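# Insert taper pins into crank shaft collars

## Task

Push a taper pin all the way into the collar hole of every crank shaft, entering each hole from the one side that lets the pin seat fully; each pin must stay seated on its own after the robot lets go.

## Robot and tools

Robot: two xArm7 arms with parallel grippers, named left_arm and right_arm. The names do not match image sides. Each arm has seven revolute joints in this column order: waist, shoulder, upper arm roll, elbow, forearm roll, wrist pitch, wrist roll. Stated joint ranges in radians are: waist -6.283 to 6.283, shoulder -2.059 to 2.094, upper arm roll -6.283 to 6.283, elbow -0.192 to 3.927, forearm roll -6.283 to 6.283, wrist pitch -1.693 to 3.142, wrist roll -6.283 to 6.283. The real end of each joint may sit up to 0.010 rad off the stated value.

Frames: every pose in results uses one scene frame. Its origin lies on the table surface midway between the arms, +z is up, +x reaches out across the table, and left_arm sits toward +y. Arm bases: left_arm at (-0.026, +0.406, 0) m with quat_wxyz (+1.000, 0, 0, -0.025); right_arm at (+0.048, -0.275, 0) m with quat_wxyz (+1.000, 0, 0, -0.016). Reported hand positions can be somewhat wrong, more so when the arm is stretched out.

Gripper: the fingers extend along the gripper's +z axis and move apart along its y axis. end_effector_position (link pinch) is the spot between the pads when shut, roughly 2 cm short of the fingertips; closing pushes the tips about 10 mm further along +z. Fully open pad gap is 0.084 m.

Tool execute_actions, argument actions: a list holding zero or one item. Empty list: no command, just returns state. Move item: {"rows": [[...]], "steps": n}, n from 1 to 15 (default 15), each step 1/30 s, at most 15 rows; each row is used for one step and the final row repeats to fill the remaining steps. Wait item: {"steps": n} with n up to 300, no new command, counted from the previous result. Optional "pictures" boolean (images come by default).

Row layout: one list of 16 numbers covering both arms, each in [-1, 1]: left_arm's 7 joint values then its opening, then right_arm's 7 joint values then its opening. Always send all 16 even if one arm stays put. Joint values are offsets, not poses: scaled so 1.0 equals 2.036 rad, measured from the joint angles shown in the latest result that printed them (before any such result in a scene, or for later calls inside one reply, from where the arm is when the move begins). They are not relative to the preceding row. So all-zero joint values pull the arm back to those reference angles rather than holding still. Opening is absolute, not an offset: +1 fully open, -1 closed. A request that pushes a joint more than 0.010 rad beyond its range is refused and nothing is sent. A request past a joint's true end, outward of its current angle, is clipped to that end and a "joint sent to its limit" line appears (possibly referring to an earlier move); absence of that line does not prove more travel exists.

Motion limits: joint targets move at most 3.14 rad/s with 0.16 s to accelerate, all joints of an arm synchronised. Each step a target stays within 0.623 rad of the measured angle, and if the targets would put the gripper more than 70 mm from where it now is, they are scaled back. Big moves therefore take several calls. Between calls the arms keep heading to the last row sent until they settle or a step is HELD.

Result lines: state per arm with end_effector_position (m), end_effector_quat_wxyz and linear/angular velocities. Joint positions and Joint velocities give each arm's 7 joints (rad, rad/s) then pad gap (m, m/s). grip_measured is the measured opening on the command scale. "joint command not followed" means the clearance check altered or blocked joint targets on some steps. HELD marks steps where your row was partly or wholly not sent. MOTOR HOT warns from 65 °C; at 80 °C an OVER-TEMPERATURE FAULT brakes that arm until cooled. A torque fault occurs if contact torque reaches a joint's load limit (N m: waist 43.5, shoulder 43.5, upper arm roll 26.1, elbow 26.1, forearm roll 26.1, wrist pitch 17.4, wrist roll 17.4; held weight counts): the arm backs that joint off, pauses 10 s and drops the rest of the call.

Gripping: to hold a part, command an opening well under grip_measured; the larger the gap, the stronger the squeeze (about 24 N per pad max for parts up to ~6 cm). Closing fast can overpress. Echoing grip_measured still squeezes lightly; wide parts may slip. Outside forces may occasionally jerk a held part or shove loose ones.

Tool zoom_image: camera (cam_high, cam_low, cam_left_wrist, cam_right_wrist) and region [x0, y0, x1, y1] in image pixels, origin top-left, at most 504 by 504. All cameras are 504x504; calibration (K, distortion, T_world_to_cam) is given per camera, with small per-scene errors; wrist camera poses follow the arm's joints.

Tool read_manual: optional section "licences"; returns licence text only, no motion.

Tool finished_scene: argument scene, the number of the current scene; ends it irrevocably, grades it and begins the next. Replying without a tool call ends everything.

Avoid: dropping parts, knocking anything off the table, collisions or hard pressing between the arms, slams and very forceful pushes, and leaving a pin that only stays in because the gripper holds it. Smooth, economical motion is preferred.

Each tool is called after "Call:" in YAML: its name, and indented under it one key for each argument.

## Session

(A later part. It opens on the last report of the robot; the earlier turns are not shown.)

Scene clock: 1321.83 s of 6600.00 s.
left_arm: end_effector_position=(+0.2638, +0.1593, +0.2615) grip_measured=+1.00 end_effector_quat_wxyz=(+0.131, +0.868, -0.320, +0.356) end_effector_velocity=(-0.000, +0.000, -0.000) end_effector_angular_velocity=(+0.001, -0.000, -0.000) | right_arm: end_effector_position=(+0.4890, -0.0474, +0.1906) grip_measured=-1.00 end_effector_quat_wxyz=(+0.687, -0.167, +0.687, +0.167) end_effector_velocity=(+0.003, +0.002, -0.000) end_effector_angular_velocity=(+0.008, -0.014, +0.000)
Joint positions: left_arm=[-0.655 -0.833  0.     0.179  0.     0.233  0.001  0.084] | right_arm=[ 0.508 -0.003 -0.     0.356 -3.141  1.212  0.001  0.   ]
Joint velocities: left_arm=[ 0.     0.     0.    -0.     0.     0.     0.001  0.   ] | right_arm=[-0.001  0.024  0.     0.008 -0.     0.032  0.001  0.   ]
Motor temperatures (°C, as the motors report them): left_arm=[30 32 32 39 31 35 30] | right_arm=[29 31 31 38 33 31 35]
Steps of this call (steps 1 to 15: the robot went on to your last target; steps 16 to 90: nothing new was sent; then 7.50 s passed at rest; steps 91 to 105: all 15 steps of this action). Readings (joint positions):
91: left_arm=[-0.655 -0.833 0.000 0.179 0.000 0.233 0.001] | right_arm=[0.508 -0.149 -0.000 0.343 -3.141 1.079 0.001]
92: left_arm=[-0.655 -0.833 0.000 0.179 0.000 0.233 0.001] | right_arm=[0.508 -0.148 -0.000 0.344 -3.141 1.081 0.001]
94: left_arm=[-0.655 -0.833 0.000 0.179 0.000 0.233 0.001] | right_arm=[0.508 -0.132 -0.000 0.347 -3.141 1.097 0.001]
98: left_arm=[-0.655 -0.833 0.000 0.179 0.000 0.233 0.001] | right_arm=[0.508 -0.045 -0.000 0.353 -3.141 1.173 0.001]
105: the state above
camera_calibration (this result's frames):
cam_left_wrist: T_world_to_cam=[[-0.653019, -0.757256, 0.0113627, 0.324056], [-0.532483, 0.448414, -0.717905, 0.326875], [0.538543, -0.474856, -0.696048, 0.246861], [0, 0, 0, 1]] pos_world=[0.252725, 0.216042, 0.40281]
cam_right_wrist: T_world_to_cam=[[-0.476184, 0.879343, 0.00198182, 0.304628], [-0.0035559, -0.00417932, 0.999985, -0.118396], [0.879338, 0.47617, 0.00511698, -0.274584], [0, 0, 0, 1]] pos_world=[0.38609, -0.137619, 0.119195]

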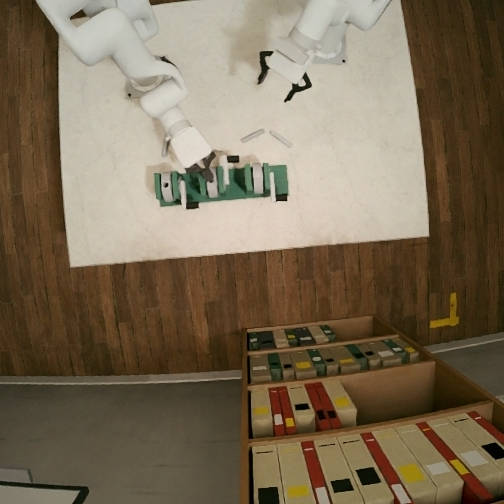

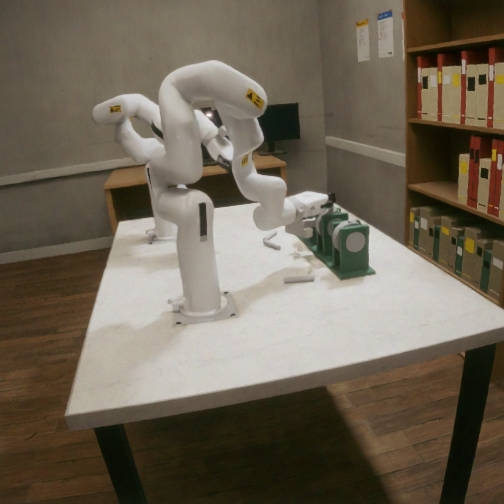

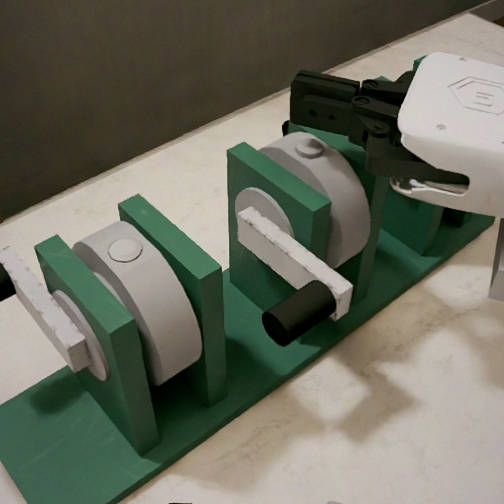

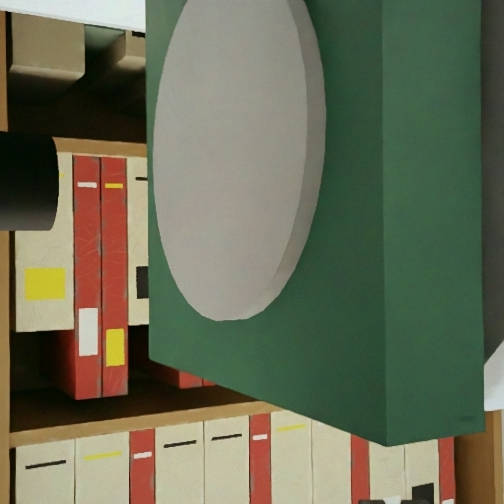

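Call:
execute_actions:
  actions:
    - {"rows": [[0,0,0,0,0,0,0,1,0,0.008,0,0,0,0.008,0,-1.0],[0,0,0,0,0,0,0,1,0,0.016,0,0.0005,0,0.015,0,-1.0],[0,0,0,0,0,0,0,1,0,0.024,0,0.001,0,0.023,0,-1.0],[0,0,0,0,0,0,0,1,0,0.03,0,0.001,0,0.029,0,-1.0],[0,0,0,0,0,0,0,1,0,0.035,0,0.0015,0,0.0335,0,-1.0],[0,0,0,0,0,0,0,1,0,0.039,0,0.0015,0,0.0372,0,-1.0],[0,0,0,0,0,0,0,1,0,0.043,0,0.002,0,0.041,0,-1.0],[0,0,0,0,0,0,0,1,0,0.046,0,0.002,0,0.044,0,-1.0],[0,0,0,0,0,0,0,1,0,0.049,0,0.002,0,0.0468,0,-1.0],[0,0,0,0,0,0,0,1,0,0.0512,0,0.0022,0,0.0489,0,-1.0]], "steps": 15}

Scene clock: 1330.13 s of 6600.00 s.
left_arm: end_effector_position=(+0.2638, +0.1593, +0.2615) grip_measured=+1.00 end_effector_quat_wxyz=(+0.131, +0.868, -0.320, +0.356) end_effector_velocity=(+0.000, -0.000, +0.000) end_effector_angular_velocity=(+0.000, -0.001, -0.001) | right_arm: end_effector_position=(+0.4915, -0.0466, +0.1715) grip_measured=-1.00 end_effector_quat_wxyz=(+0.692, -0.165, +0.683, +0.168) end_effector_velocity=(+0.001, +0.000, -0.003) end_effector_angular_velocity=(+0.005, -0.008, -0.002)
Joint positions: left_arm=[-0.655 -0.833  0.     0.179  0.     0.233  0.001  0.084] | right_arm=[ 0.508  0.094 -0.001  0.365 -3.141  1.313  0.001  0.   ]
Joint velocities: left_arm=[-0.    -0.     0.    -0.    -0.    -0.     0.001 -0.   ] | right_arm=[-0.001  0.027  0.001  0.004  0.001  0.033  0.001  0.   ]
Motor temperatures (°C, as the motors report them): left_arm=[30 32 32 39 31 35 30] | right_arm=[29 31 31 38 33 31 35]
Steps of this call (steps 1 to 15: the robot went on to your last target; steps 16 to 90: nothing new was sent; then 4.80 s passed at rest; steps 91 to 105: all 15 steps of this action). Readings (joint positions):
91: left_arm=[-0.655 -0.833 0.000 0.179 0.000 0.233 0.001] | right_arm=[0.508 0.001 -0.000 0.356 -3.141 1.215 0.001]
92: left_arm=[-0.655 -0.833 0.000 0.179 0.000 0.233 0.001] | right_arm=[0.508 0.004 -0.000 0.356 -3.141 1.219 0.001]
94: left_arm=[-0.655 -0.833 0.000 0.179 0.000 0.233 0.001] | right_arm=[0.508 0.021 -0.000 0.357 -3.141 1.236 0.001]
98: left_arm=[-0.655 -0.833 0.000 0.179 0.000 0.233 0.001] | right_arm=[0.508 0.065 -0.000 0.358 -3.141 1.276 0.001]
105: the state above
camera_calibration (this result's frames):
cam_left_wrist: T_world_to_cam=[[-0.653019, -0.757256, 0.0113628, 0.324056], [-0.532482, 0.448414, -0.717905, 0.326875], [0.538543, -0.474856, -0.696048, 0.246861], [0, 0, 0, 1]] pos_world=[0.252725, 0.216042, 0.40281]
cam_right_wrist: T_world_to_cam=[[-0.475252, 0.879848, 0.00168622, 0.304816], [-0.0151522, -0.0101007, 0.999834, -0.093894], [0.87972, 0.475147, 0.018132, -0.279462], [0, 0, 0, 1]] pos_world=[0.389289, -0.136355, 0.0984316]

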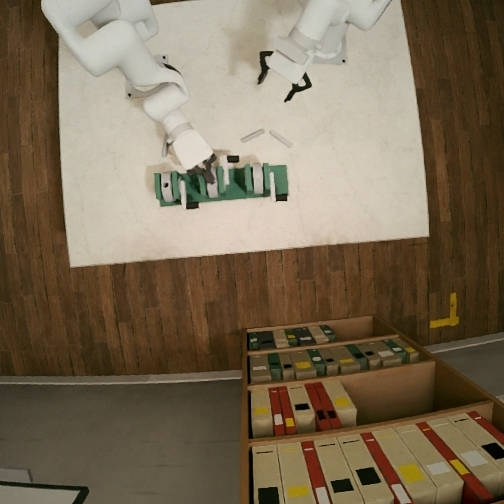

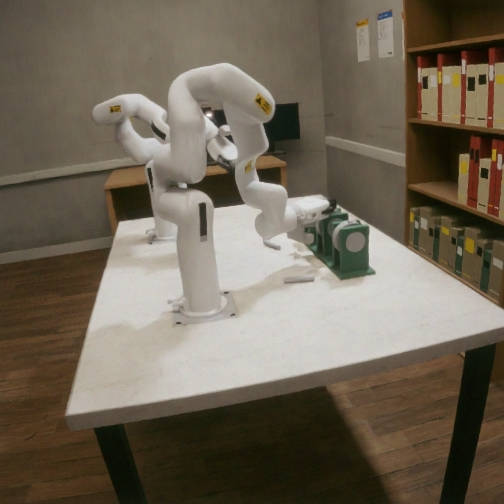

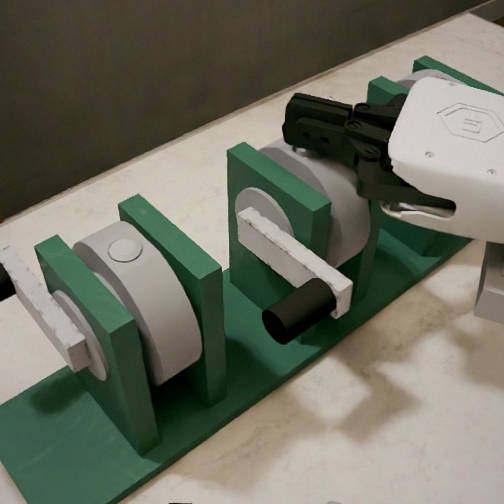

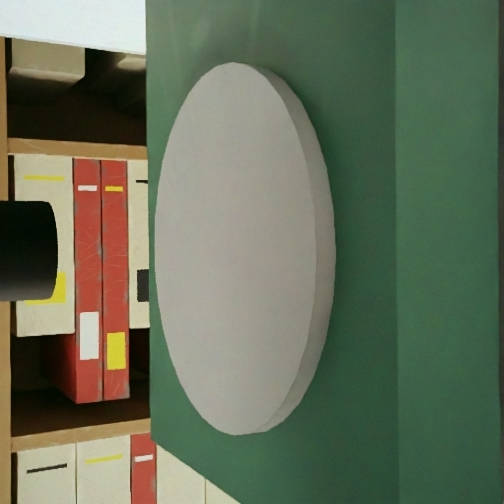

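Call:
execute_actions:
  actions:
    - {"rows": [[0,0,0,0,0,0,0,1,0,0,0,0,0,0,0,-1.0],[0,0,0,0,0,0,0,1,0,-0.02,0,-0.001,0,-0.02,0,-1.0],[0,0,0,0,0,0,0,1,0,-0.045,0,-0.003,0,-0.044,0,-1.0],[0,0,0,0,0,0,0,1,0,-0.08,0,-0.006,0,-0.076,0,-1.0],[0,0,0,0,0,0,0,1,0,-0.118,0,-0.011,0,-0.113,0,-1.0]], "steps": 15}

Scene clock: 1334.40 s of 6600.00 s.
left_arm: end_effector_position=(+0.2638, +0.1593, +0.2615) grip_measured=+1.00 end_effector_quat_wxyz=(+0.131, +0.868, -0.320, +0.356) end_effector_velocity=(-0.000, +0.000, -0.000) end_effector_angular_velocity=(+0.002, +0.000, -0.001) | right_arm: end_effector_position=(+0.4831, -0.0503, +0.2190) grip_measured=-1.00 end_effector_quat_wxyz=(+0.685, -0.167, +0.689, +0.167) end_effector_velocity=(+0.001, -0.003, +0.015) end_effector_angular_velocity=(+0.003, -0.006, -0.008)
Joint positions: left_arm=[-0.655 -0.833  0.     0.179  0.     0.233  0.001  0.084] | right_arm=[ 0.508 -0.139 -0.     0.341 -3.141  1.087  0.001  0.   ]
Joint velocities: left_arm=[-0.    -0.001 -0.    -0.001 -0.     0.001  0.002 -0.   ] | right_arm=[-0.002 -0.052 -0.005  0.003  0.001 -0.048 -0.001  0.   ]
Motor temperatures (°C, as the motors report them): left_arm=[30 32 32 39 31 35 30] | right_arm=[29 31 31 37 33 31 35]
Steps of this call (steps 1 to 15: the robot went on to your last target; steps 16 to 90: nothing new was sent; then 0.77 s passed at rest; steps 91 to 105: all 15 steps of this action). Readings (joint positions):
91: left_arm=[-0.655 -0.833 0.000 0.179 0.000 0.233 0.001] | right_arm=[0.508 0.101 -0.000 0.363 -3.141 1.323 0.001]
92: left_arm=[-0.655 -0.833 0.000 0.179 0.000 0.233 0.001] | right_arm=[0.508 0.099 -0.000 0.363 -3.141 1.322 0.001]
94: left_arm=[-0.655 -0.833 0.000 0.179 0.000 0.233 0.001] | right_arm=[0.508 0.078 0.001 0.359 -3.142 1.295 0.001]
98: left_arm=[-0.655 -0.833 0.000 0.179 0.000 0.233 0.001] | right_arm=[0.509 -0.064 0.002 0.340 -3.142 1.151 0.001]
105: the state above
camera_calibration (this result's frames):
cam_left_wrist: T_world_to_cam=[[-0.653019, -0.757256, 0.0113627, 0.324056], [-0.532482, 0.448414, -0.717905, 0.326875], [0.538543, -0.474856, -0.696048, 0.246861], [0, 0, 0, 1]] pos_world=[0.252725, 0.216042, 0.40281]
cam_right_wrist: T_world_to_cam=[[-0.476312, 0.879274, 0.00212313, 0.304394], [0.00040739, -0.00219394, 0.999998, -0.148674], [0.879276, 0.476312, 0.000686794, -0.267087], [0, 0, 0, 1]] pos_world=[0.37989, -0.140756, 0.148211]

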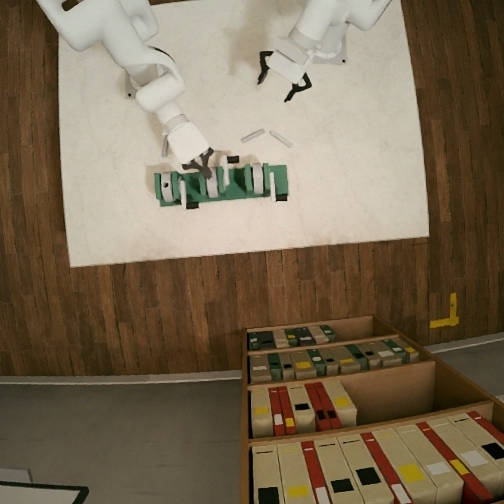

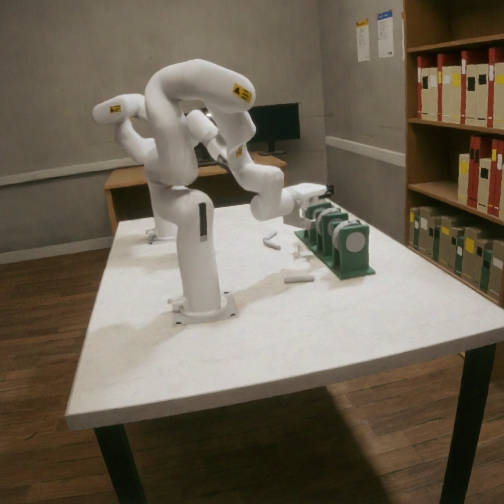

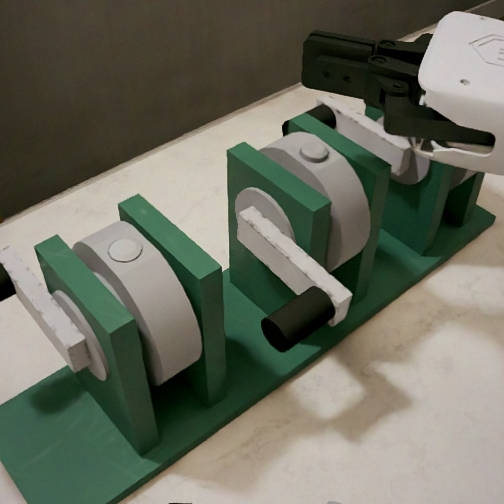

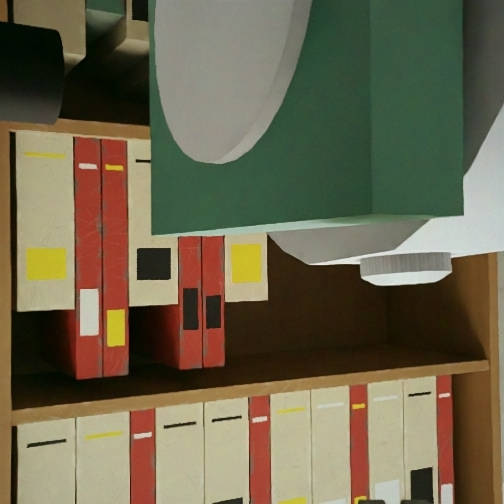

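Call:
zoom_image:
  camera: "cam_left_wrist"
  region: [60, 100, 380, 360]

Call:
zoom_image:
  camera: "cam_right_wrist"
  region: [250, 180, 504, 330]

Region (60, 100, 380, 360) of cam_left_wrist's 504x504 image, scaled by 1.575, with more detail than that image has; it fills the top 410 rows of this view, and the rest is white.

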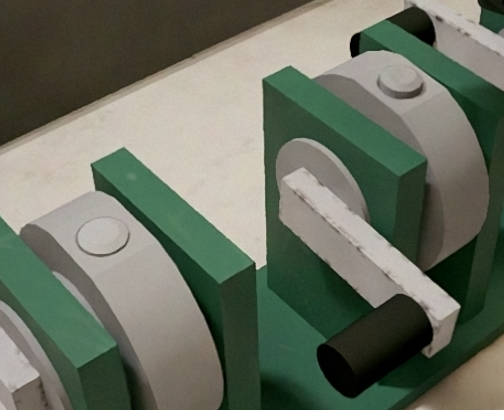

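Region (250, 180, 504, 330) of cam_right_wrist's 504x504 image, scaled by 1.984, with more detail than that image has; it fills the top 298 rows of this view, and the rest is white.

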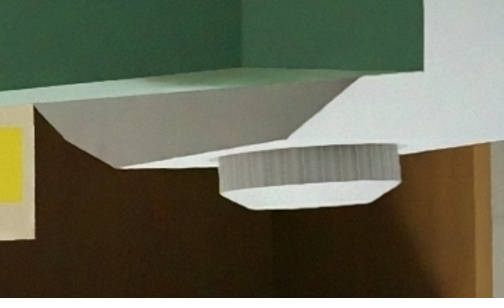

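Call:
execute_actions:
  actions:
    - {"rows": [[0,0,0,0,0,0,0,1,0.0026,-0.147,0,0.0555,0,-0.2,0,-1.0]], "steps": 15}
  pictures: false

Scene clock: 1405.57 s of 6600.00 s.
left_arm: end_effector_position=(+0.2638, +0.1593, +0.2615) grip_measured=+1.00 end_effector_quat_wxyz=(+0.131, +0.868, -0.320, +0.356) end_effector_velocity=(-0.000, +0.000, +0.000) end_effector_angular_velocity=(-0.001, -0.001, -0.000) | right_arm: end_effector_position=(+0.4828, -0.0477, +0.3207) grip_measured=-1.00 end_effector_quat_wxyz=(+0.687, -0.168, +0.687, +0.169) end_effector_velocity=(-0.010, -0.004, -0.002) end_effector_angular_velocity=(-0.031, +0.055, +0.002)
Joint positions: left_arm=[-0.655 -0.833  0.     0.179  0.     0.233  0.001  0.084] | right_arm=[ 0.513 -0.431 -0.     0.45  -3.141  0.69   0.001  0.   ]
Joint velocities: left_arm=[-0.    -0.001 -0.    -0.001  0.    -0.001  0.    -0.   ] | right_arm=[ 0.001 -0.053  0.001  0.005 -0.    -0.121 -0.001  0.   ]
Motor temperatures (°C, as the motors report them): left_arm=[30 32 32 39 31 35 30] | right_arm=[29 31 31 38 33 31 35]
Steps of this call (steps 1 to 15: the robot went on to your last target; steps 16 to 90: nothing new was sent; then 67.67 s passed at rest; steps 91 to 105: all 15 steps of this action). Readings (joint positions):
91: left_arm=[-0.655 -0.833 0.000 0.179 0.000 0.233 0.001] | right_arm=[0.508 -0.146 -0.001 0.342 -3.141 1.082 0.001]
92: left_arm=[-0.655 -0.833 0.000 0.179 0.000 0.233 0.001] | right_arm=[0.508 -0.150 -0.001 0.343 -3.141 1.076 0.001]
94: left_arm=[-0.655 -0.833 0.000 0.179 0.000 0.233 0.001] | right_arm=[0.509 -0.183 -0.001 0.354 -3.141 1.024 0.001]
98: left_arm=[-0.655 -0.833 0.000 0.179 0.000 0.233 0.001] | right_arm=[0.511 -0.333 -0.000 0.416 -3.141 0.827 0.001]
105: the state above

Call:
execute_actions:
  actions:
    - {"rows": [[0,0,0,0,0,0,0,1,0,0.2932,0,0.4802,0,-0.9587,0,-1.0]], "steps": 15}
  pictures: false

Call:
execute_actions:
  actions:
    - {"steps": 30}
  pictures: false

Scene clock: 1409.73 s of 6600.00 s.
left_arm: end_effector_position=(+0.2638, +0.1593, +0.2615) grip_measured=+1.00 end_effector_quat_wxyz=(+0.131, +0.868, -0.320, +0.356) end_effector_velocity=(-0.000, +0.000, -0.001) end_effector_angular_velocity=(+0.001, +0.003, +0.001) | right_arm: end_effector_position=(+0.5643, -0.0049, +0.2825) grip_measured=-1.00 end_effector_quat_wxyz=(+0.432, -0.214, +0.870, +0.106) end_effector_velocity=(-0.233, -0.124, -0.118) end_effector_angular_velocity=(-1.024, +1.956, -0.002)
Joint positions: left_arm=[-0.655 -0.833  0.     0.179  0.     0.233  0.001  0.084] | right_arm=[ 0.513  0.101 -0.     1.283 -3.141 -0.261  0.001  0.   ]
Joint velocities: left_arm=[-0.     0.001 -0.    -0.002 -0.     0.    -0.001  0.   ] | right_arm=[-0.001  0.562 -0.002  1.337  0.001 -2.983 -0.001  0.   ]
Motor temperatures (°C, as the motors report them): left_arm=[30 32 32 39 31 35 30] | right_arm=[29 31 31 38 33 31 35]
Steps of this call (steps 1 to 30: the robot went on to your last target; steps 31 to 90: nothing new was sent; then 0.67 s passed at rest; steps 91 to 105: all 15 steps of this action). Readings (joint positions):
91: left_arm=[-0.655 -0.833 0.000 0.179 0.000 0.233 0.001] | right_arm=[0.513 -0.437 -0.000 0.454 -3.141 0.679 0.001]
92: left_arm=[-0.655 -0.833 0.000 0.179 0.000 0.233 0.001] | right_arm=[0.513 -0.432 -0.000 0.459 -3.141 0.672 0.001]
94: left_arm=[-0.655 -0.833 0.000 0.179 0.000 0.233 0.001] | right_arm=[0.513 -0.386 -0.000 0.508 -3.141 0.621 0.001]
98: left_arm=[-0.655 -0.833 0.000 0.179 0.000 0.233 0.001] | right_arm=[0.513 -0.178 -0.000 0.748 -3.141 0.382 0.001]
105: the state above

Scene clock: 1410.73 s of 6600.00 s.
left_arm: end_effector_position=(+0.2638, +0.1593, +0.2615) grip_measured=+1.00 end_effector_quat_wxyz=(+0.131, +0.868, -0.320, +0.356) end_effector_velocity=(-0.000, +0.000, -0.001) end_effector_angular_velocity=(+0.002, +0.002, -0.001) | right_arm: end_effector_position=(+0.3797, -0.1015, +0.2653) grip_measured=-1.00 end_effector_quat_wxyz=(-0.000, -0.238, +0.971, +0.000) end_effector_velocity=(-0.000, -0.001, -0.000) end_effector_angular_velocity=(-0.002, +0.003, -0.001)
Joint positions: left_arm=[-0.655 -0.833  0.     0.179  0.     0.233  0.001  0.084] | right_arm=[ 0.513  0.166 -0.     1.427 -3.141 -1.261  0.001  0.   ]
Joint velocities: left_arm=[-0.     0.     0.    -0.002  0.     0.     0.001 -0.   ] | right_arm=[-0.     0.001 -0.001  0.    -0.    -0.003  0.     0.   ]
Motor temperatures (°C, as the motors report them): left_arm=[30 32 32 39 31 35 30] | right_arm=[29 31 31 38 33 31 35]
Steps of this call (steps 1 to 30: the robot went on to your last target). Readings (joint positions):
1: left_arm=[-0.655 -0.833 0.000 0.179 0.000 0.233 0.001] | right_arm=[0.513 0.117 -0.000 1.321 -3.141 -0.359 0.001]
2: left_arm=[-0.655 -0.833 0.000 0.179 0.000 0.233 0.001] | right_arm=[0.513 0.128 -0.000 1.346 -3.141 -0.451 0.001]
4: left_arm=[-0.655 -0.833 0.000 0.179 0.000 0.233 0.001] | right_arm=[0.513 0.141 -0.000 1.370 -3.141 -0.608 0.001]
8: left_arm=[-0.655 -0.833 0.000 0.179 0.000 0.233 0.001] | right_arm=[0.513 0.151 -0.000 1.392 -3.141 -0.877 0.001]
30: the state above

Call:
execute_actions:
  actions:
    - {"rows": [[0,0,0,0,0,0,0,1,0,0.2602,0,0.2937,0,-0.0335,0,-1.0]], "steps": 15}
  pictures: false

Call:
execute_actions:
  actions:
    - {"steps": 15}

Scene clock: 1421.37 s of 6600.00 s.
left_arm: end_effector_position=(+0.2638, +0.1593, +0.2615) grip_measured=+1.00 end_effector_quat_wxyz=(+0.131, +0.868, -0.320, +0.356) end_effector_velocity=(+0.000, -0.000, +0.001) end_effector_angular_velocity=(-0.001, -0.001, +0.000) | right_arm: end_effector_position=(+0.4878, -0.0448, +0.2020) grip_measured=-1.00 end_effector_quat_wxyz=(-0.004, -0.238, +0.971, -0.001) end_effector_velocity=(+0.065, +0.032, -0.050) end_effector_angular_velocity=(+0.007, -0.017, -0.001)
Joint positions: left_arm=[-0.655 -0.833  0.     0.179  0.     0.233  0.001  0.084] | right_arm=[ 0.513  0.67   0.     1.986 -3.141 -1.324  0.001  0.   ]
Joint velocities: left_arm=[ 0.    -0.001 -0.     0.001  0.     0.    -0.001 -0.   ] | right_arm=[-0.     0.338 -0.003  0.416 -0.    -0.059 -0.001  0.   ]
Motor temperatures (°C, as the motors report them): left_arm=[30 32 32 39 31 35 30] | right_arm=[29 31 31 38 33 31 35]
Steps of this call (steps 1 to 15: the robot went on to your last target; steps 16 to 90: nothing new was sent; then 7.13 s passed at rest; steps 91 to 105: all 15 steps of this action). Readings (joint positions):
91: left_arm=[-0.655 -0.833 0.000 0.179 0.000 0.233 0.001] | right_arm=[0.513 0.166 -0.000 1.428 -3.141 -1.262 0.001]
92: left_arm=[-0.655 -0.833 0.000 0.179 0.000 0.233 0.001] | right_arm=[0.513 0.171 -0.000 1.434 -3.141 -1.263 0.001]
94: left_arm=[-0.655 -0.833 0.000 0.179 0.000 0.233 0.001] | right_arm=[0.513 0.212 -0.000 1.484 -3.141 -1.269 0.001]
98: left_arm=[-0.655 -0.833 0.000 0.179 0.000 0.233 0.001] | right_arm=[0.513 0.401 -0.000 1.694 -3.141 -1.292 0.001]
105: the state above

Scene clock: 1421.87 s of 6600.00 s.
left_arm: end_effector_position=(+0.2638, +0.1593, +0.2615) grip_measured=+1.00 end_effector_quat_wxyz=(+0.131, +0.868, -0.320, +0.356) end_effector_velocity=(-0.000, +0.000, -0.000) end_effector_angular_velocity=(+0.000, -0.000, -0.000) | right_arm: end_effector_position=(+0.4942, -0.0417, +0.2005) grip_measured=-1.00 end_effector_quat_wxyz=(+0.000, -0.238, +0.971, +0.000) end_effector_velocity=(+0.000, +0.000, -0.002) end_effector_angular_velocity=(-0.001, +0.002, +0.000)
Joint positions: left_arm=[-0.655 -0.833  0.     0.179  0.     0.233  0.001  0.084] | right_arm=[ 0.513  0.695 -0.     2.025 -3.141 -1.33   0.001  0.   ]
Joint velocities: left_arm=[ 0.    -0.001 -0.    -0.001 -0.    -0.001  0.001 -0.   ] | right_arm=[ 0.     0.005 -0.001  0.003  0.     0.    -0.001  0.   ]
Motor temperatures (°C, as the motors report them): left_arm=[30 32 32 39 31 35 30] | right_arm=[29 31 31 38 33 31 35]
Steps of this call (steps 1 to 15: the robot went on to your last target). Readings (joint positions):
1: left_arm=[-0.655 -0.833 0.000 0.179 0.000 0.233 0.001] | right_arm=[0.513 0.678 -0.000 1.998 -3.141 -1.326 0.001]
2: left_arm=[-0.655 -0.833 0.000 0.179 0.000 0.233 0.001] | right_arm=[0.513 0.683 -0.000 2.007 -3.141 -1.327 0.001]
4: left_arm=[-0.655 -0.833 0.000 0.179 0.000 0.233 0.001] | right_arm=[0.513 0.687 -0.000 2.017 -3.141 -1.329 0.001]
8: left_arm=[-0.655 -0.833 0.000 0.179 0.000 0.233 0.001] | right_arm=[0.513 0.692 -0.000 2.023 -3.141 -1.330 0.001]
15: the state above
camera_calibration (this result's frames):
cam_left_wrist: T_world_to_cam=[[-0.65302, -0.757256, 0.0113624, 0.324056], [-0.532482, 0.448414, -0.717905, 0.326875], [0.538543, -0.474856, -0.696048, 0.246861], [0, 0, 0, 1]] pos_world=[0.252724, 0.216042, 0.40281]
cam_right_wrist: T_world_to_cam=[[-0.46148, 0.886924, 0.0200433, 0.29145], [0.887141, 0.461464, 0.00567597, -0.349645], [-0.0042151, 0.0204006, -0.999783, 0.337235], [0, 0, 0, 1]] pos_world=[0.446105, -0.104025, 0.333305]

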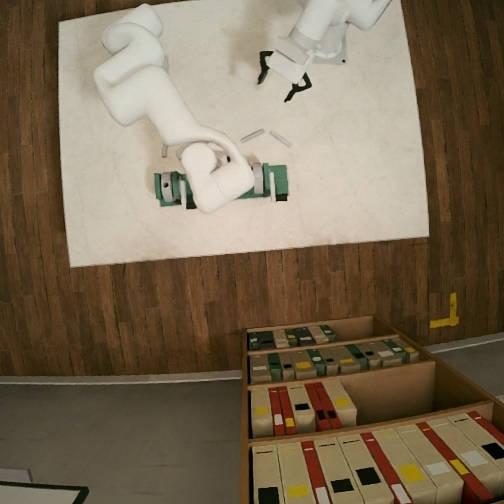

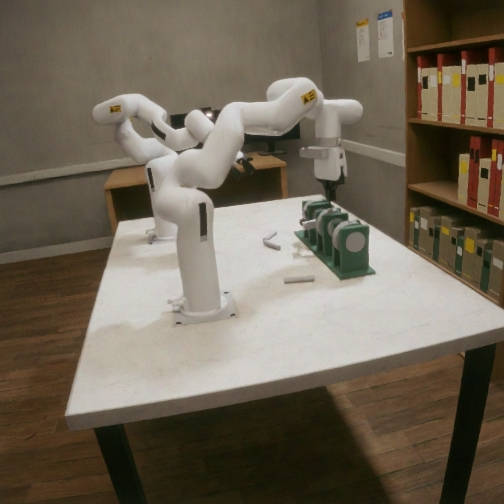

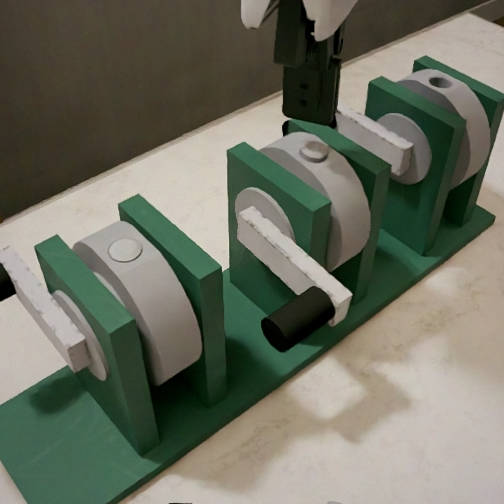

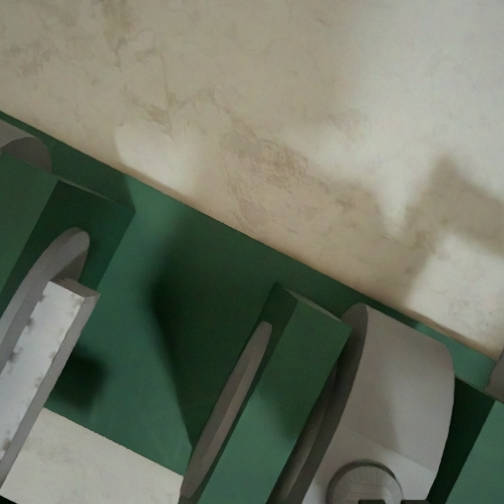

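Call:
execute_actions:
  actions:
    - {"rows": [[0,0,0,0,0,0,0,1,0,0.0007,0,-0.005,0,0.0057,0,-1.0],[0,0,0,0,0,0,0,1,0,0.0014,0,-0.01,0,0.0114,0,-1.0],[0,0,0,0,0,0,0,1,0,0.002,0,-0.015,0,0.017,0,-1.0],[0,0,0,0,0,0,0,1,0,0.0026,0,-0.019,0,0.0216,0,-1.0],[0,0,0,0,0,0,0,1,0,0.003,0,-0.022,0,0.025,0,-1.0],[0,0,0,0,0,0,0,1,0,0.0033,0,-0.0245,0,0.0278,0,-1.0],[0,0,0,0,0,0,0,1,0,0.0036,0,-0.0265,0,0.0301,0,-1.0],[0,0,0,0,0,0,0,1,0,0.0038,0,-0.0285,0,0.0323,0,-1.0],[0,0,0,0,0,0,0,1,0,0.004,0,-0.03,0,0.034,0,-1.0],[0,0,0,0,0,0,0,1,0,0.0042,0,-0.0315,0,0.0357,0,-1.0],[0,0,0,0,0,0,0,1,0,0.0043,0,-0.0327,0,0.037,0,-1.0]], "steps": 15}

Scene clock: 1433.77 s of 6600.00 s.
left_arm: end_effector_position=(+0.2638, +0.1593, +0.2615) grip_measured=+1.00 end_effector_quat_wxyz=(+0.131, +0.868, -0.320, +0.356) end_effector_velocity=(+0.000, -0.000, +0.001) end_effector_angular_velocity=(-0.001, -0.000, +0.001) | right_arm: end_effector_position=(+0.4945, -0.0415, +0.1765) grip_measured=-1.00 end_effector_quat_wxyz=(+0.002, -0.238, +0.971, +0.000) end_effector_velocity=(+0.001, +0.001, -0.003) end_effector_angular_velocity=(+0.006, -0.012, +0.001)
Joint positions: left_arm=[-0.655 -0.833  0.     0.179  0.     0.233  0.001  0.084] | right_arm=[ 0.513  0.699 -0.     1.964 -3.141 -1.261  0.001  0.   ]
Joint velocities: left_arm=[ 0.    -0.001  0.     0.001 -0.     0.001 -0.001  0.   ] | right_arm=[-0.    -0.007  0.001 -0.018 -0.001  0.024 -0.     0.   ]
Motor temperatures (°C, as the motors report them): left_arm=[30 32 32 39 31 35 30] | right_arm=[29 31 31 38 33 31 35]
Steps of this call (steps 1 to 15: the robot went on to your last target; steps 16 to 90: nothing new was sent; then 8.40 s passed at rest; steps 91 to 105: all 15 steps of this action). Readings (joint positions):
91: left_arm=[-0.655 -0.833 0.000 0.179 0.000 0.233 0.001] | right_arm=[0.513 0.696 -0.000 2.025 -3.141 -1.329 0.001]
92: left_arm=[-0.655 -0.833 0.000 0.179 0.000 0.233 0.001] | right_arm=[0.513 0.695 -0.000 2.022 -3.141 -1.326 0.001]
94: left_arm=[-0.655 -0.833 0.000 0.179 0.000 0.233 0.001] | right_arm=[0.513 0.696 -0.000 2.011 -3.141 -1.312 0.001]
98: left_arm=[-0.655 -0.833 0.000 0.179 0.000 0.233 0.001] | right_arm=[0.513 0.702 -0.000 1.981 -3.141 -1.281 0.001]
105: the state above
camera_calibration (this result's frames):
cam_left_wrist: T_world_to_cam=[[-0.65302, -0.757256, 0.0113625, 0.324056], [-0.532482, 0.448414, -0.717905, 0.326875], [0.538543, -0.474856, -0.696048, 0.246861], [0, 0, 0, 1]] pos_world=[0.252724, 0.216042, 0.40281]
cam_right_wrist: T_world_to_cam=[[-0.461529, 0.886899, 0.0200092, 0.291961], [0.887124, 0.461444, 0.00895139, -0.350475], [-0.00129414, 0.021882, -0.99976, 0.311918], [0, 0, 0, 1]] pos_world=[0.446067, -0.104041, 0.309138]

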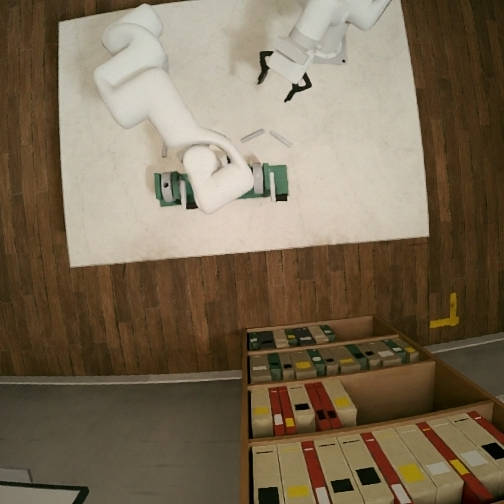

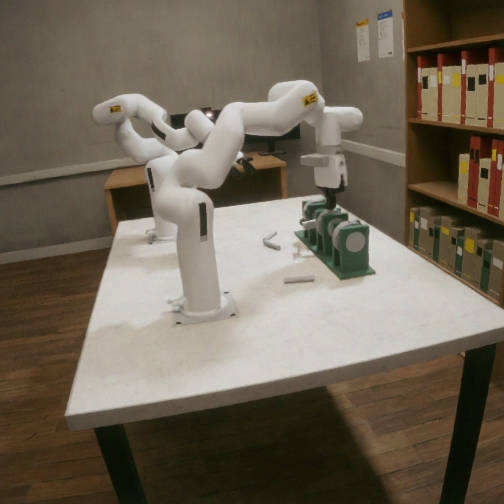

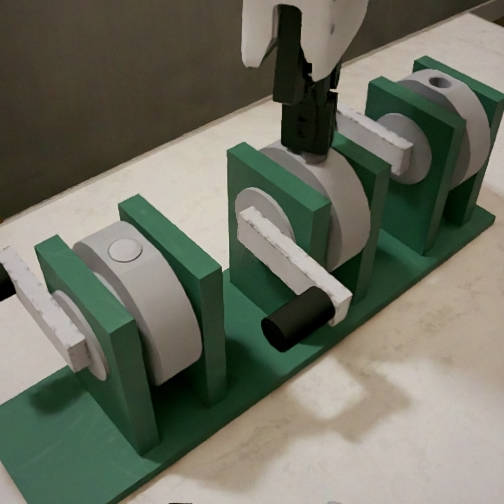

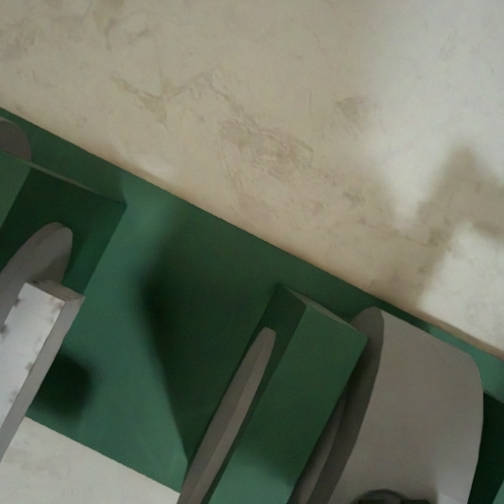

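Call:
execute_actions:
  actions: []

Scene clock: 1453.20 s of 6600.00 s.
left_arm: end_effector_position=(+0.2638, +0.1593, +0.2615) grip_measured=+1.00 end_effector_quat_wxyz=(+0.131, +0.868, -0.320, +0.356) end_effector_velocity=(+0.000, -0.000, +0.001) end_effector_angular_velocity=(-0.002, -0.002, +0.000) | right_arm: end_effector_position=(+0.4949, -0.0413, +0.1756) grip_measured=-1.00 end_effector_quat_wxyz=(+0.004, -0.238, +0.971, +0.001) end_effector_velocity=(-0.000, +0.000, -0.000) end_effector_angular_velocity=(+0.000, +0.001, -0.001)
Joint positions: left_arm=[-0.655 -0.833  0.     0.179  0.     0.233  0.001  0.084] | right_arm=[ 0.513  0.697 -0.     1.958 -3.141 -1.254  0.001  0.   ]
Joint velocities: left_arm=[-0.    -0.002  0.     0.    -0.    -0.001 -0.    -0.   ] | right_arm=[-0.     0.     0.001 -0.001  0.     0.     0.001  0.   ]
Motor temperatures (°C, as the motors report them): left_arm=[30 32 32 39 31 35 30] | right_arm=[29 31 31 37 33 31 35]
Steps of this call (steps 1 to 15: the robot went on to your last target; steps 16 to 90: nothing new was sent; then 16.43 s passed at rest). Readings (joint positions):
1: left_arm=[-0.655 -0.833 0.000 0.179 0.000 0.233 0.001] | right_arm=[0.513 0.699 -0.000 1.963 -3.141 -1.261 0.001]
2: left_arm=[-0.655 -0.833 0.000 0.179 0.000 0.233 0.001] | right_arm=[0.513 0.699 -0.000 1.963 -3.142 -1.260 0.001]
4: left_arm=[-0.655 -0.833 0.000 0.179 0.000 0.233 0.001] | right_arm=[0.513 0.699 -0.000 1.963 -3.142 -1.259 0.001]
8: left_arm=[-0.655 -0.833 0.000 0.179 0.000 0.233 0.001] | right_arm=[0.513 0.699 -0.001 1.962 -3.142 -1.257 0.001]
90: the state above
All arms were judged still, so your last target was given up. Only a new action makes them travel on or press farther. Fingers that are still opening or closing keep moving.
camera_calibration (this result's frames):
cam_left_wrist: T_world_to_cam=[[-0.65302, -0.757256, 0.0113626, 0.324056], [-0.532482, 0.448414, -0.717905, 0.326875], [0.538543, -0.474856, -0.696048, 0.246861], [0, 0, 0, 1]] pos_world=[0.252725, 0.216042, 0.40281]
cam_right_wrist: T_world_to_cam=[[-0.461543, 0.886893, 0.0199928, 0.292035], [0.887116, 0.461373, 0.0127016, -0.351561], [0.00204077, 0.0235983, -0.999719, 0.309431], [0, 0, 0, 1]] pos_world=[0.44603, -0.104105, 0.307971]

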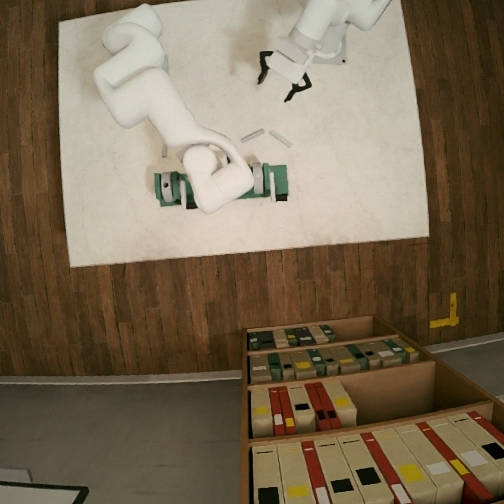

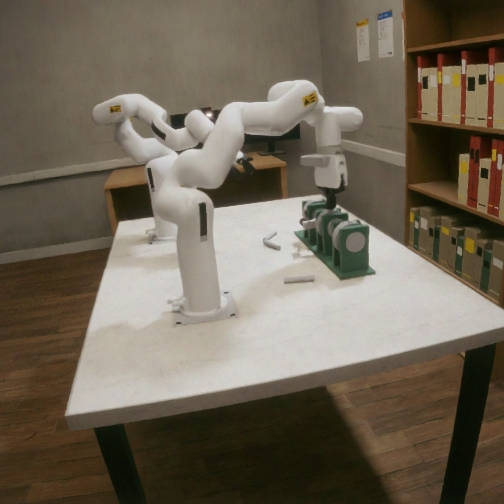

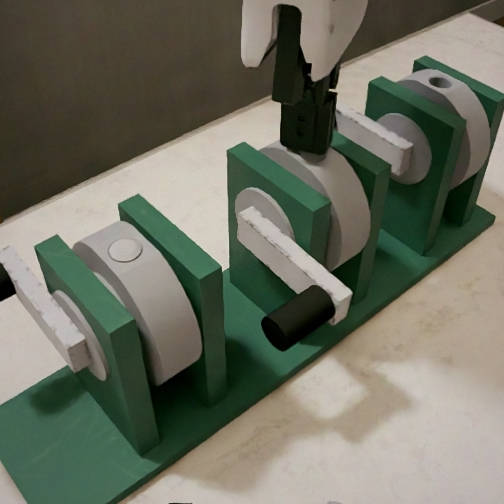

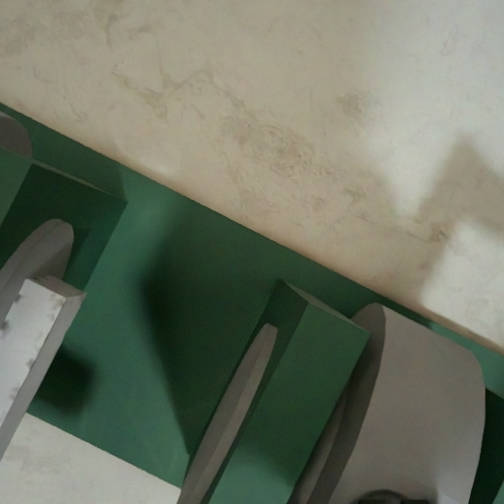

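Call:
execute_actions:
  actions:
    - {"rows":[[0,0,0,0,0,0,0,1,0,-0.0006,0,0.0329,0,-0.0368,0,-1]],"steps":15}

Scene clock: 1458.33 s of 6600.00 s.
left_arm: end_effector_position=(+0.2638, +0.1593, +0.2615) grip_measured=+1.00 end_effector_quat_wxyz=(+0.131, +0.868, -0.320, +0.356) end_effector_velocity=(+0.000, -0.000, +0.000) end_effector_angular_velocity=(+0.001, -0.001, -0.001) | right_arm: end_effector_position=(+0.4940, -0.0415, +0.1989) grip_measured=-1.00 end_effector_quat_wxyz=(-0.001, -0.238, +0.971, -0.000) end_effector_velocity=(+0.002, -0.001, +0.010) end_effector_angular_velocity=(+0.002, -0.012, -0.003)
Joint positions: left_arm=[-0.655 -0.833  0.     0.179  0.     0.233  0.001  0.084] | right_arm=[ 0.513  0.697 -0.     2.023 -3.141 -1.328  0.001  0.   ]
Joint velocities: left_arm=[-0.     0.001  0.     0.     0.001 -0.001  0.001 -0.   ] | right_arm=[-0.001 -0.01  -0.003  0.015 -0.002 -0.013 -0.     0.   ]
Motor temperatures (°C, as the motors report them): left_arm=[30 32 32 39 31 35 30] | right_arm=[29 31 31 36 33 31 35]
Steps of this call (steps 1 to 90: nothing new was sent; then 1.63 s passed at rest; steps 91 to 105: all 15 steps of this action). Readings (joint positions):
91: left_arm=[-0.655 -0.833 0.000 0.179 0.000 0.233 0.001] | right_arm=[0.513 0.697 -0.000 1.959 -3.141 -1.255 0.001]
92: left_arm=[-0.655 -0.833 0.000 0.179 0.000 0.233 0.001] | right_arm=[0.513 0.698 -0.000 1.963 -3.141 -1.260 0.001]
94: left_arm=[-0.655 -0.833 0.000 0.179 0.000 0.233 0.001] | right_arm=[0.514 0.705 0.001 1.983 -3.140 -1.287 0.001]
98: left_arm=[-0.655 -0.833 0.000 0.179 0.000 0.233 0.001] | right_arm=[0.515 0.701 0.002 2.014 -3.140 -1.318 0.001]
105: the state above
camera_calibration (this result's frames):
cam_left_wrist: T_world_to_cam=[[-0.653019, -0.757256, 0.0113627, 0.324056], [-0.532482, 0.448414, -0.717905, 0.326875], [0.538543, -0.474856, -0.696048, 0.246861], [0, 0, 0, 1]] pos_world=[0.252725, 0.216042, 0.40281]
cam_right_wrist: T_world_to_cam=[[-0.461712, 0.886797, 0.0203361, 0.291309], [0.88701, 0.461734, 0.00389409, -0.349126], [-0.00593657, 0.0198362, -0.999786, 0.336473], [0, 0, 0, 1]] pos_world=[0.446176, -0.103803, 0.331836]

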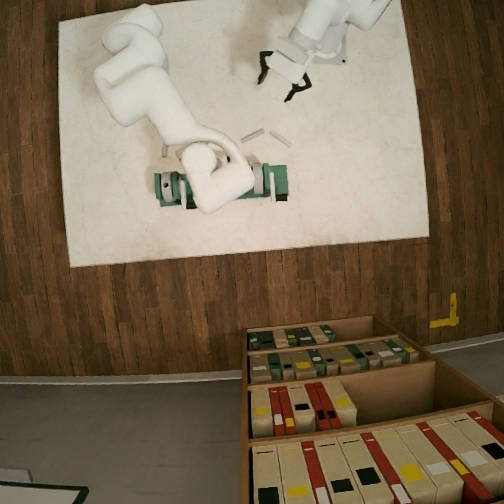

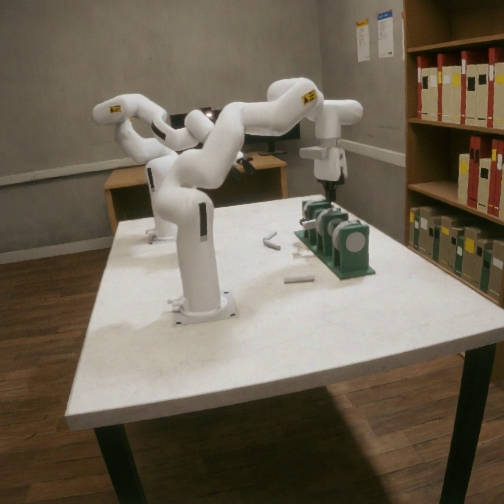

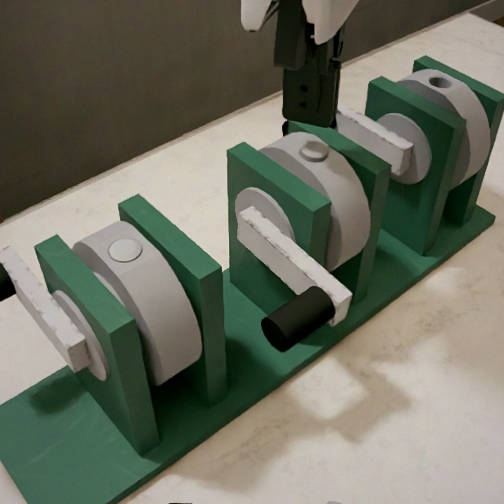

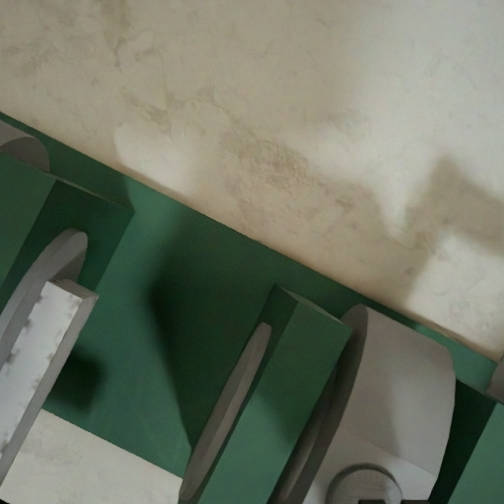

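Call:
zoom_image:
  camera: "cam_left_wrist"
  region: [230, 90, 400, 230]

Call:
zoom_image:
  camera: "cam_left_wrist"
  region: [50, 190, 220, 330]

Region (230, 90, 400, 230) of cam_left_wrist's 504x504 image, scaled by 2.965, with more detail than that image has; it fills the top 415 rows of this view, and the rest is white.

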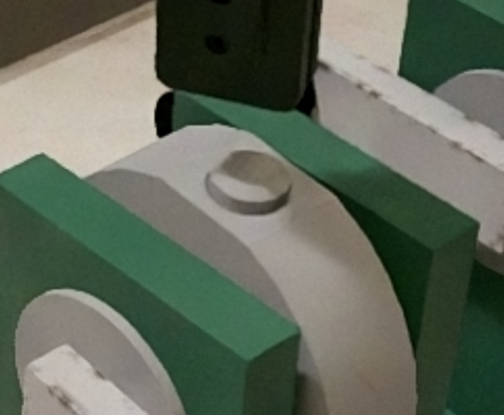

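Region (50, 190, 220, 330) of cam_left_wrist's 504x504 image, scaled by 2.965, with more detail than that image has; it fills the top 415 rows of this view, and the rest is white.

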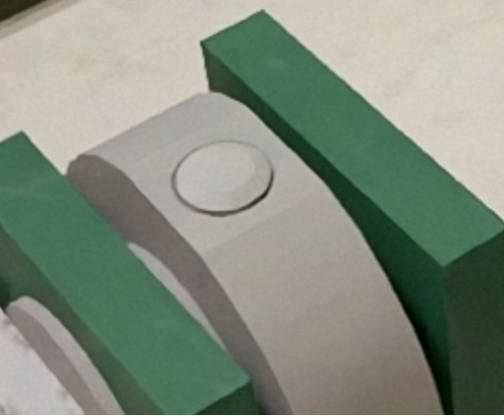

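Call:
zoom_image:
  camera: "cam_right_wrist"
  region: [280, 404, 480, 504]

Region (280, 404, 480, 504) of cam_right_wrist's 504x504 image, scaled by 2.520, with more detail than that image has.

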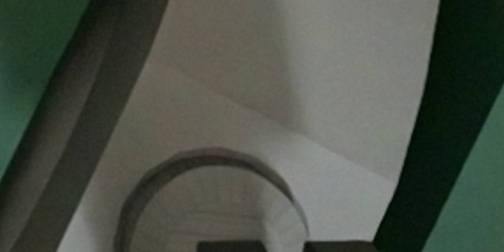

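Call:
execute_actions:
  actions:
    - {"rows":[[0,0,0,0,0,0,0,1,0,0.002,0,-0.022,0,0.025,0,-1],[0,0,0,0,0,0,0,1,0,0.002,0,-0.022,0,0.025,0,-1],[0,0,0,0,0,0,0,1,0,0.002,0,-0.022,0,0.025,0,-1],[0,0,0,0,0,0,0,1,0,0.002,0,-0.022,0,0.025,0,-1],[0,0,0,0,0,0,0,1,0,0.002,0,-0.022,0,0.025,0,-1],[0,0,0,0,0,0,0,1,0,0.002,0,-0.022,0,0.025,0,-1],[0,0,0,0,0,0,0,1,0,0.003,0,-0.028,0,0.032,0,-1],[0,0,0,0,0,0,0,1,0,0.003,0,-0.028,0,0.032,0,-1],[0,0,0,0,0,0,0,1,0,0.0035,0,-0.032,0,0.036,0,-1],[0,0,0,0,0,0,0,1,0,0.0035,0,-0.032,0,0.036,0,-1],[0,0,0,0,0,0,0,1,0,0.0039,0,-0.0364,0,0.0413,0,-1]],"steps":15}

Scene clock: 1489.80 s of 6600.00 s.
left_arm: end_effector_position=(+0.2638, +0.1593, +0.2615) grip_measured=+1.00 end_effector_quat_wxyz=(+0.131, +0.868, -0.320, +0.356) end_effector_velocity=(-0.000, +0.000, -0.001) end_effector_angular_velocity=(+0.001, +0.002, +0.000) | right_arm: end_effector_position=(+0.4952, -0.0412, +0.1759) grip_measured=-1.00 end_effector_quat_wxyz=(+0.004, -0.238, +0.971, +0.001) end_effector_velocity=(+0.007, -0.001, -0.004) end_effector_angular_velocity=(+0.012, -0.032, -0.006)
Joint positions: left_arm=[-0.655 -0.833  0.     0.179  0.     0.233  0.001  0.084] | right_arm=[ 0.513  0.696 -0.     1.959 -3.142 -1.254  0.001  0.   ]
Joint velocities: left_arm=[ 0.     0.001  0.    -0.    -0.    -0.     0.     0.   ] | right_arm=[-0.004 -0.012 -0.003 -0.025 -0.002  0.047  0.     0.   ]
Motor temperatures (°C, as the motors report them): left_arm=[30 31 32 39 31 35 30] | right_arm=[29 32 31 38 33 31 35]
Steps of this call (steps 1 to 15: the robot went on to your last target; steps 16 to 90: nothing new was sent; then 27.97 s passed at rest; steps 91 to 105: all 15 steps of this action). Readings (joint positions):
91: left_arm=[-0.655 -0.833 0.000 0.179 0.000 0.233 0.001] | right_arm=[0.513 0.695 -0.000 2.025 -3.141 -1.329 0.001]
92: left_arm=[-0.655 -0.833 0.000 0.179 0.000 0.233 0.001] | right_arm=[0.513 0.695 -0.000 2.020 -3.141 -1.322 0.001]
94: left_arm=[-0.655 -0.833 0.000 0.179 0.000 0.233 0.001] | right_arm=[0.513 0.697 -0.000 1.999 -3.141 -1.299 0.001]
98: left_arm=[-0.655 -0.833 0.000 0.179 0.000 0.233 0.001] | right_arm=[0.513 0.702 0.000 1.978 -3.141 -1.277 0.001]
105: the state above
camera_calibration (this result's frames):
cam_left_wrist: T_world_to_cam=[[-0.653019, -0.757256, 0.0113628, 0.324056], [-0.532482, 0.448414, -0.717905, 0.326875], [0.538543, -0.474856, -0.696048, 0.246861], [0, 0, 0, 1]] pos_world=[0.252725, 0.216042, 0.40281]
cam_right_wrist: T_world_to_cam=[[-0.461585, 0.886872, 0.0199095, 0.292063], [0.88709, 0.461388, 0.0138437, -0.352034], [0.0030916, 0.0240516, -0.999706, 0.309141], [0, 0, 0, 1]] pos_world=[0.446142, -0.104034, 0.308109]

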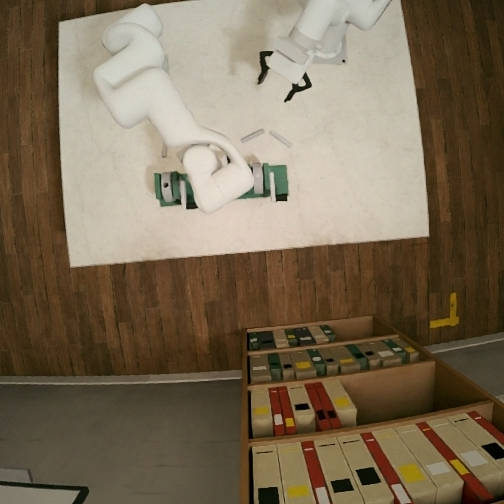

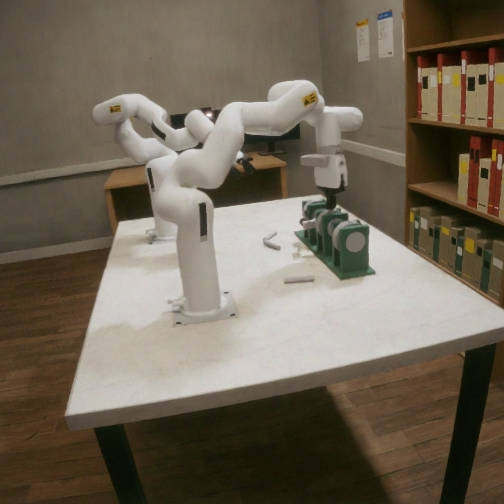

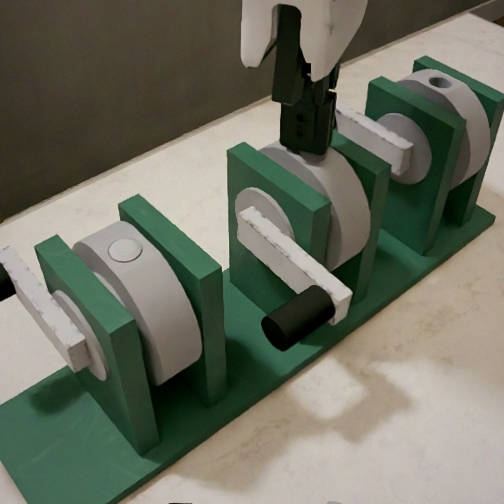

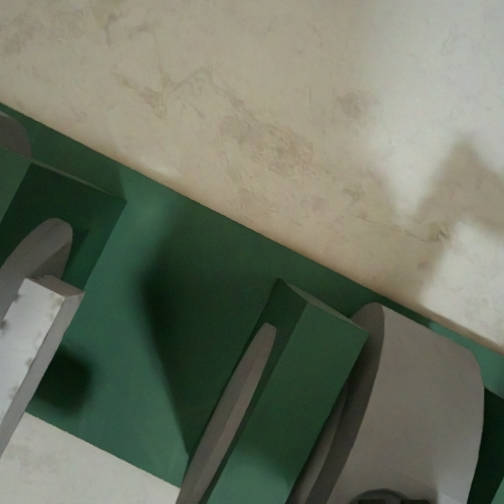

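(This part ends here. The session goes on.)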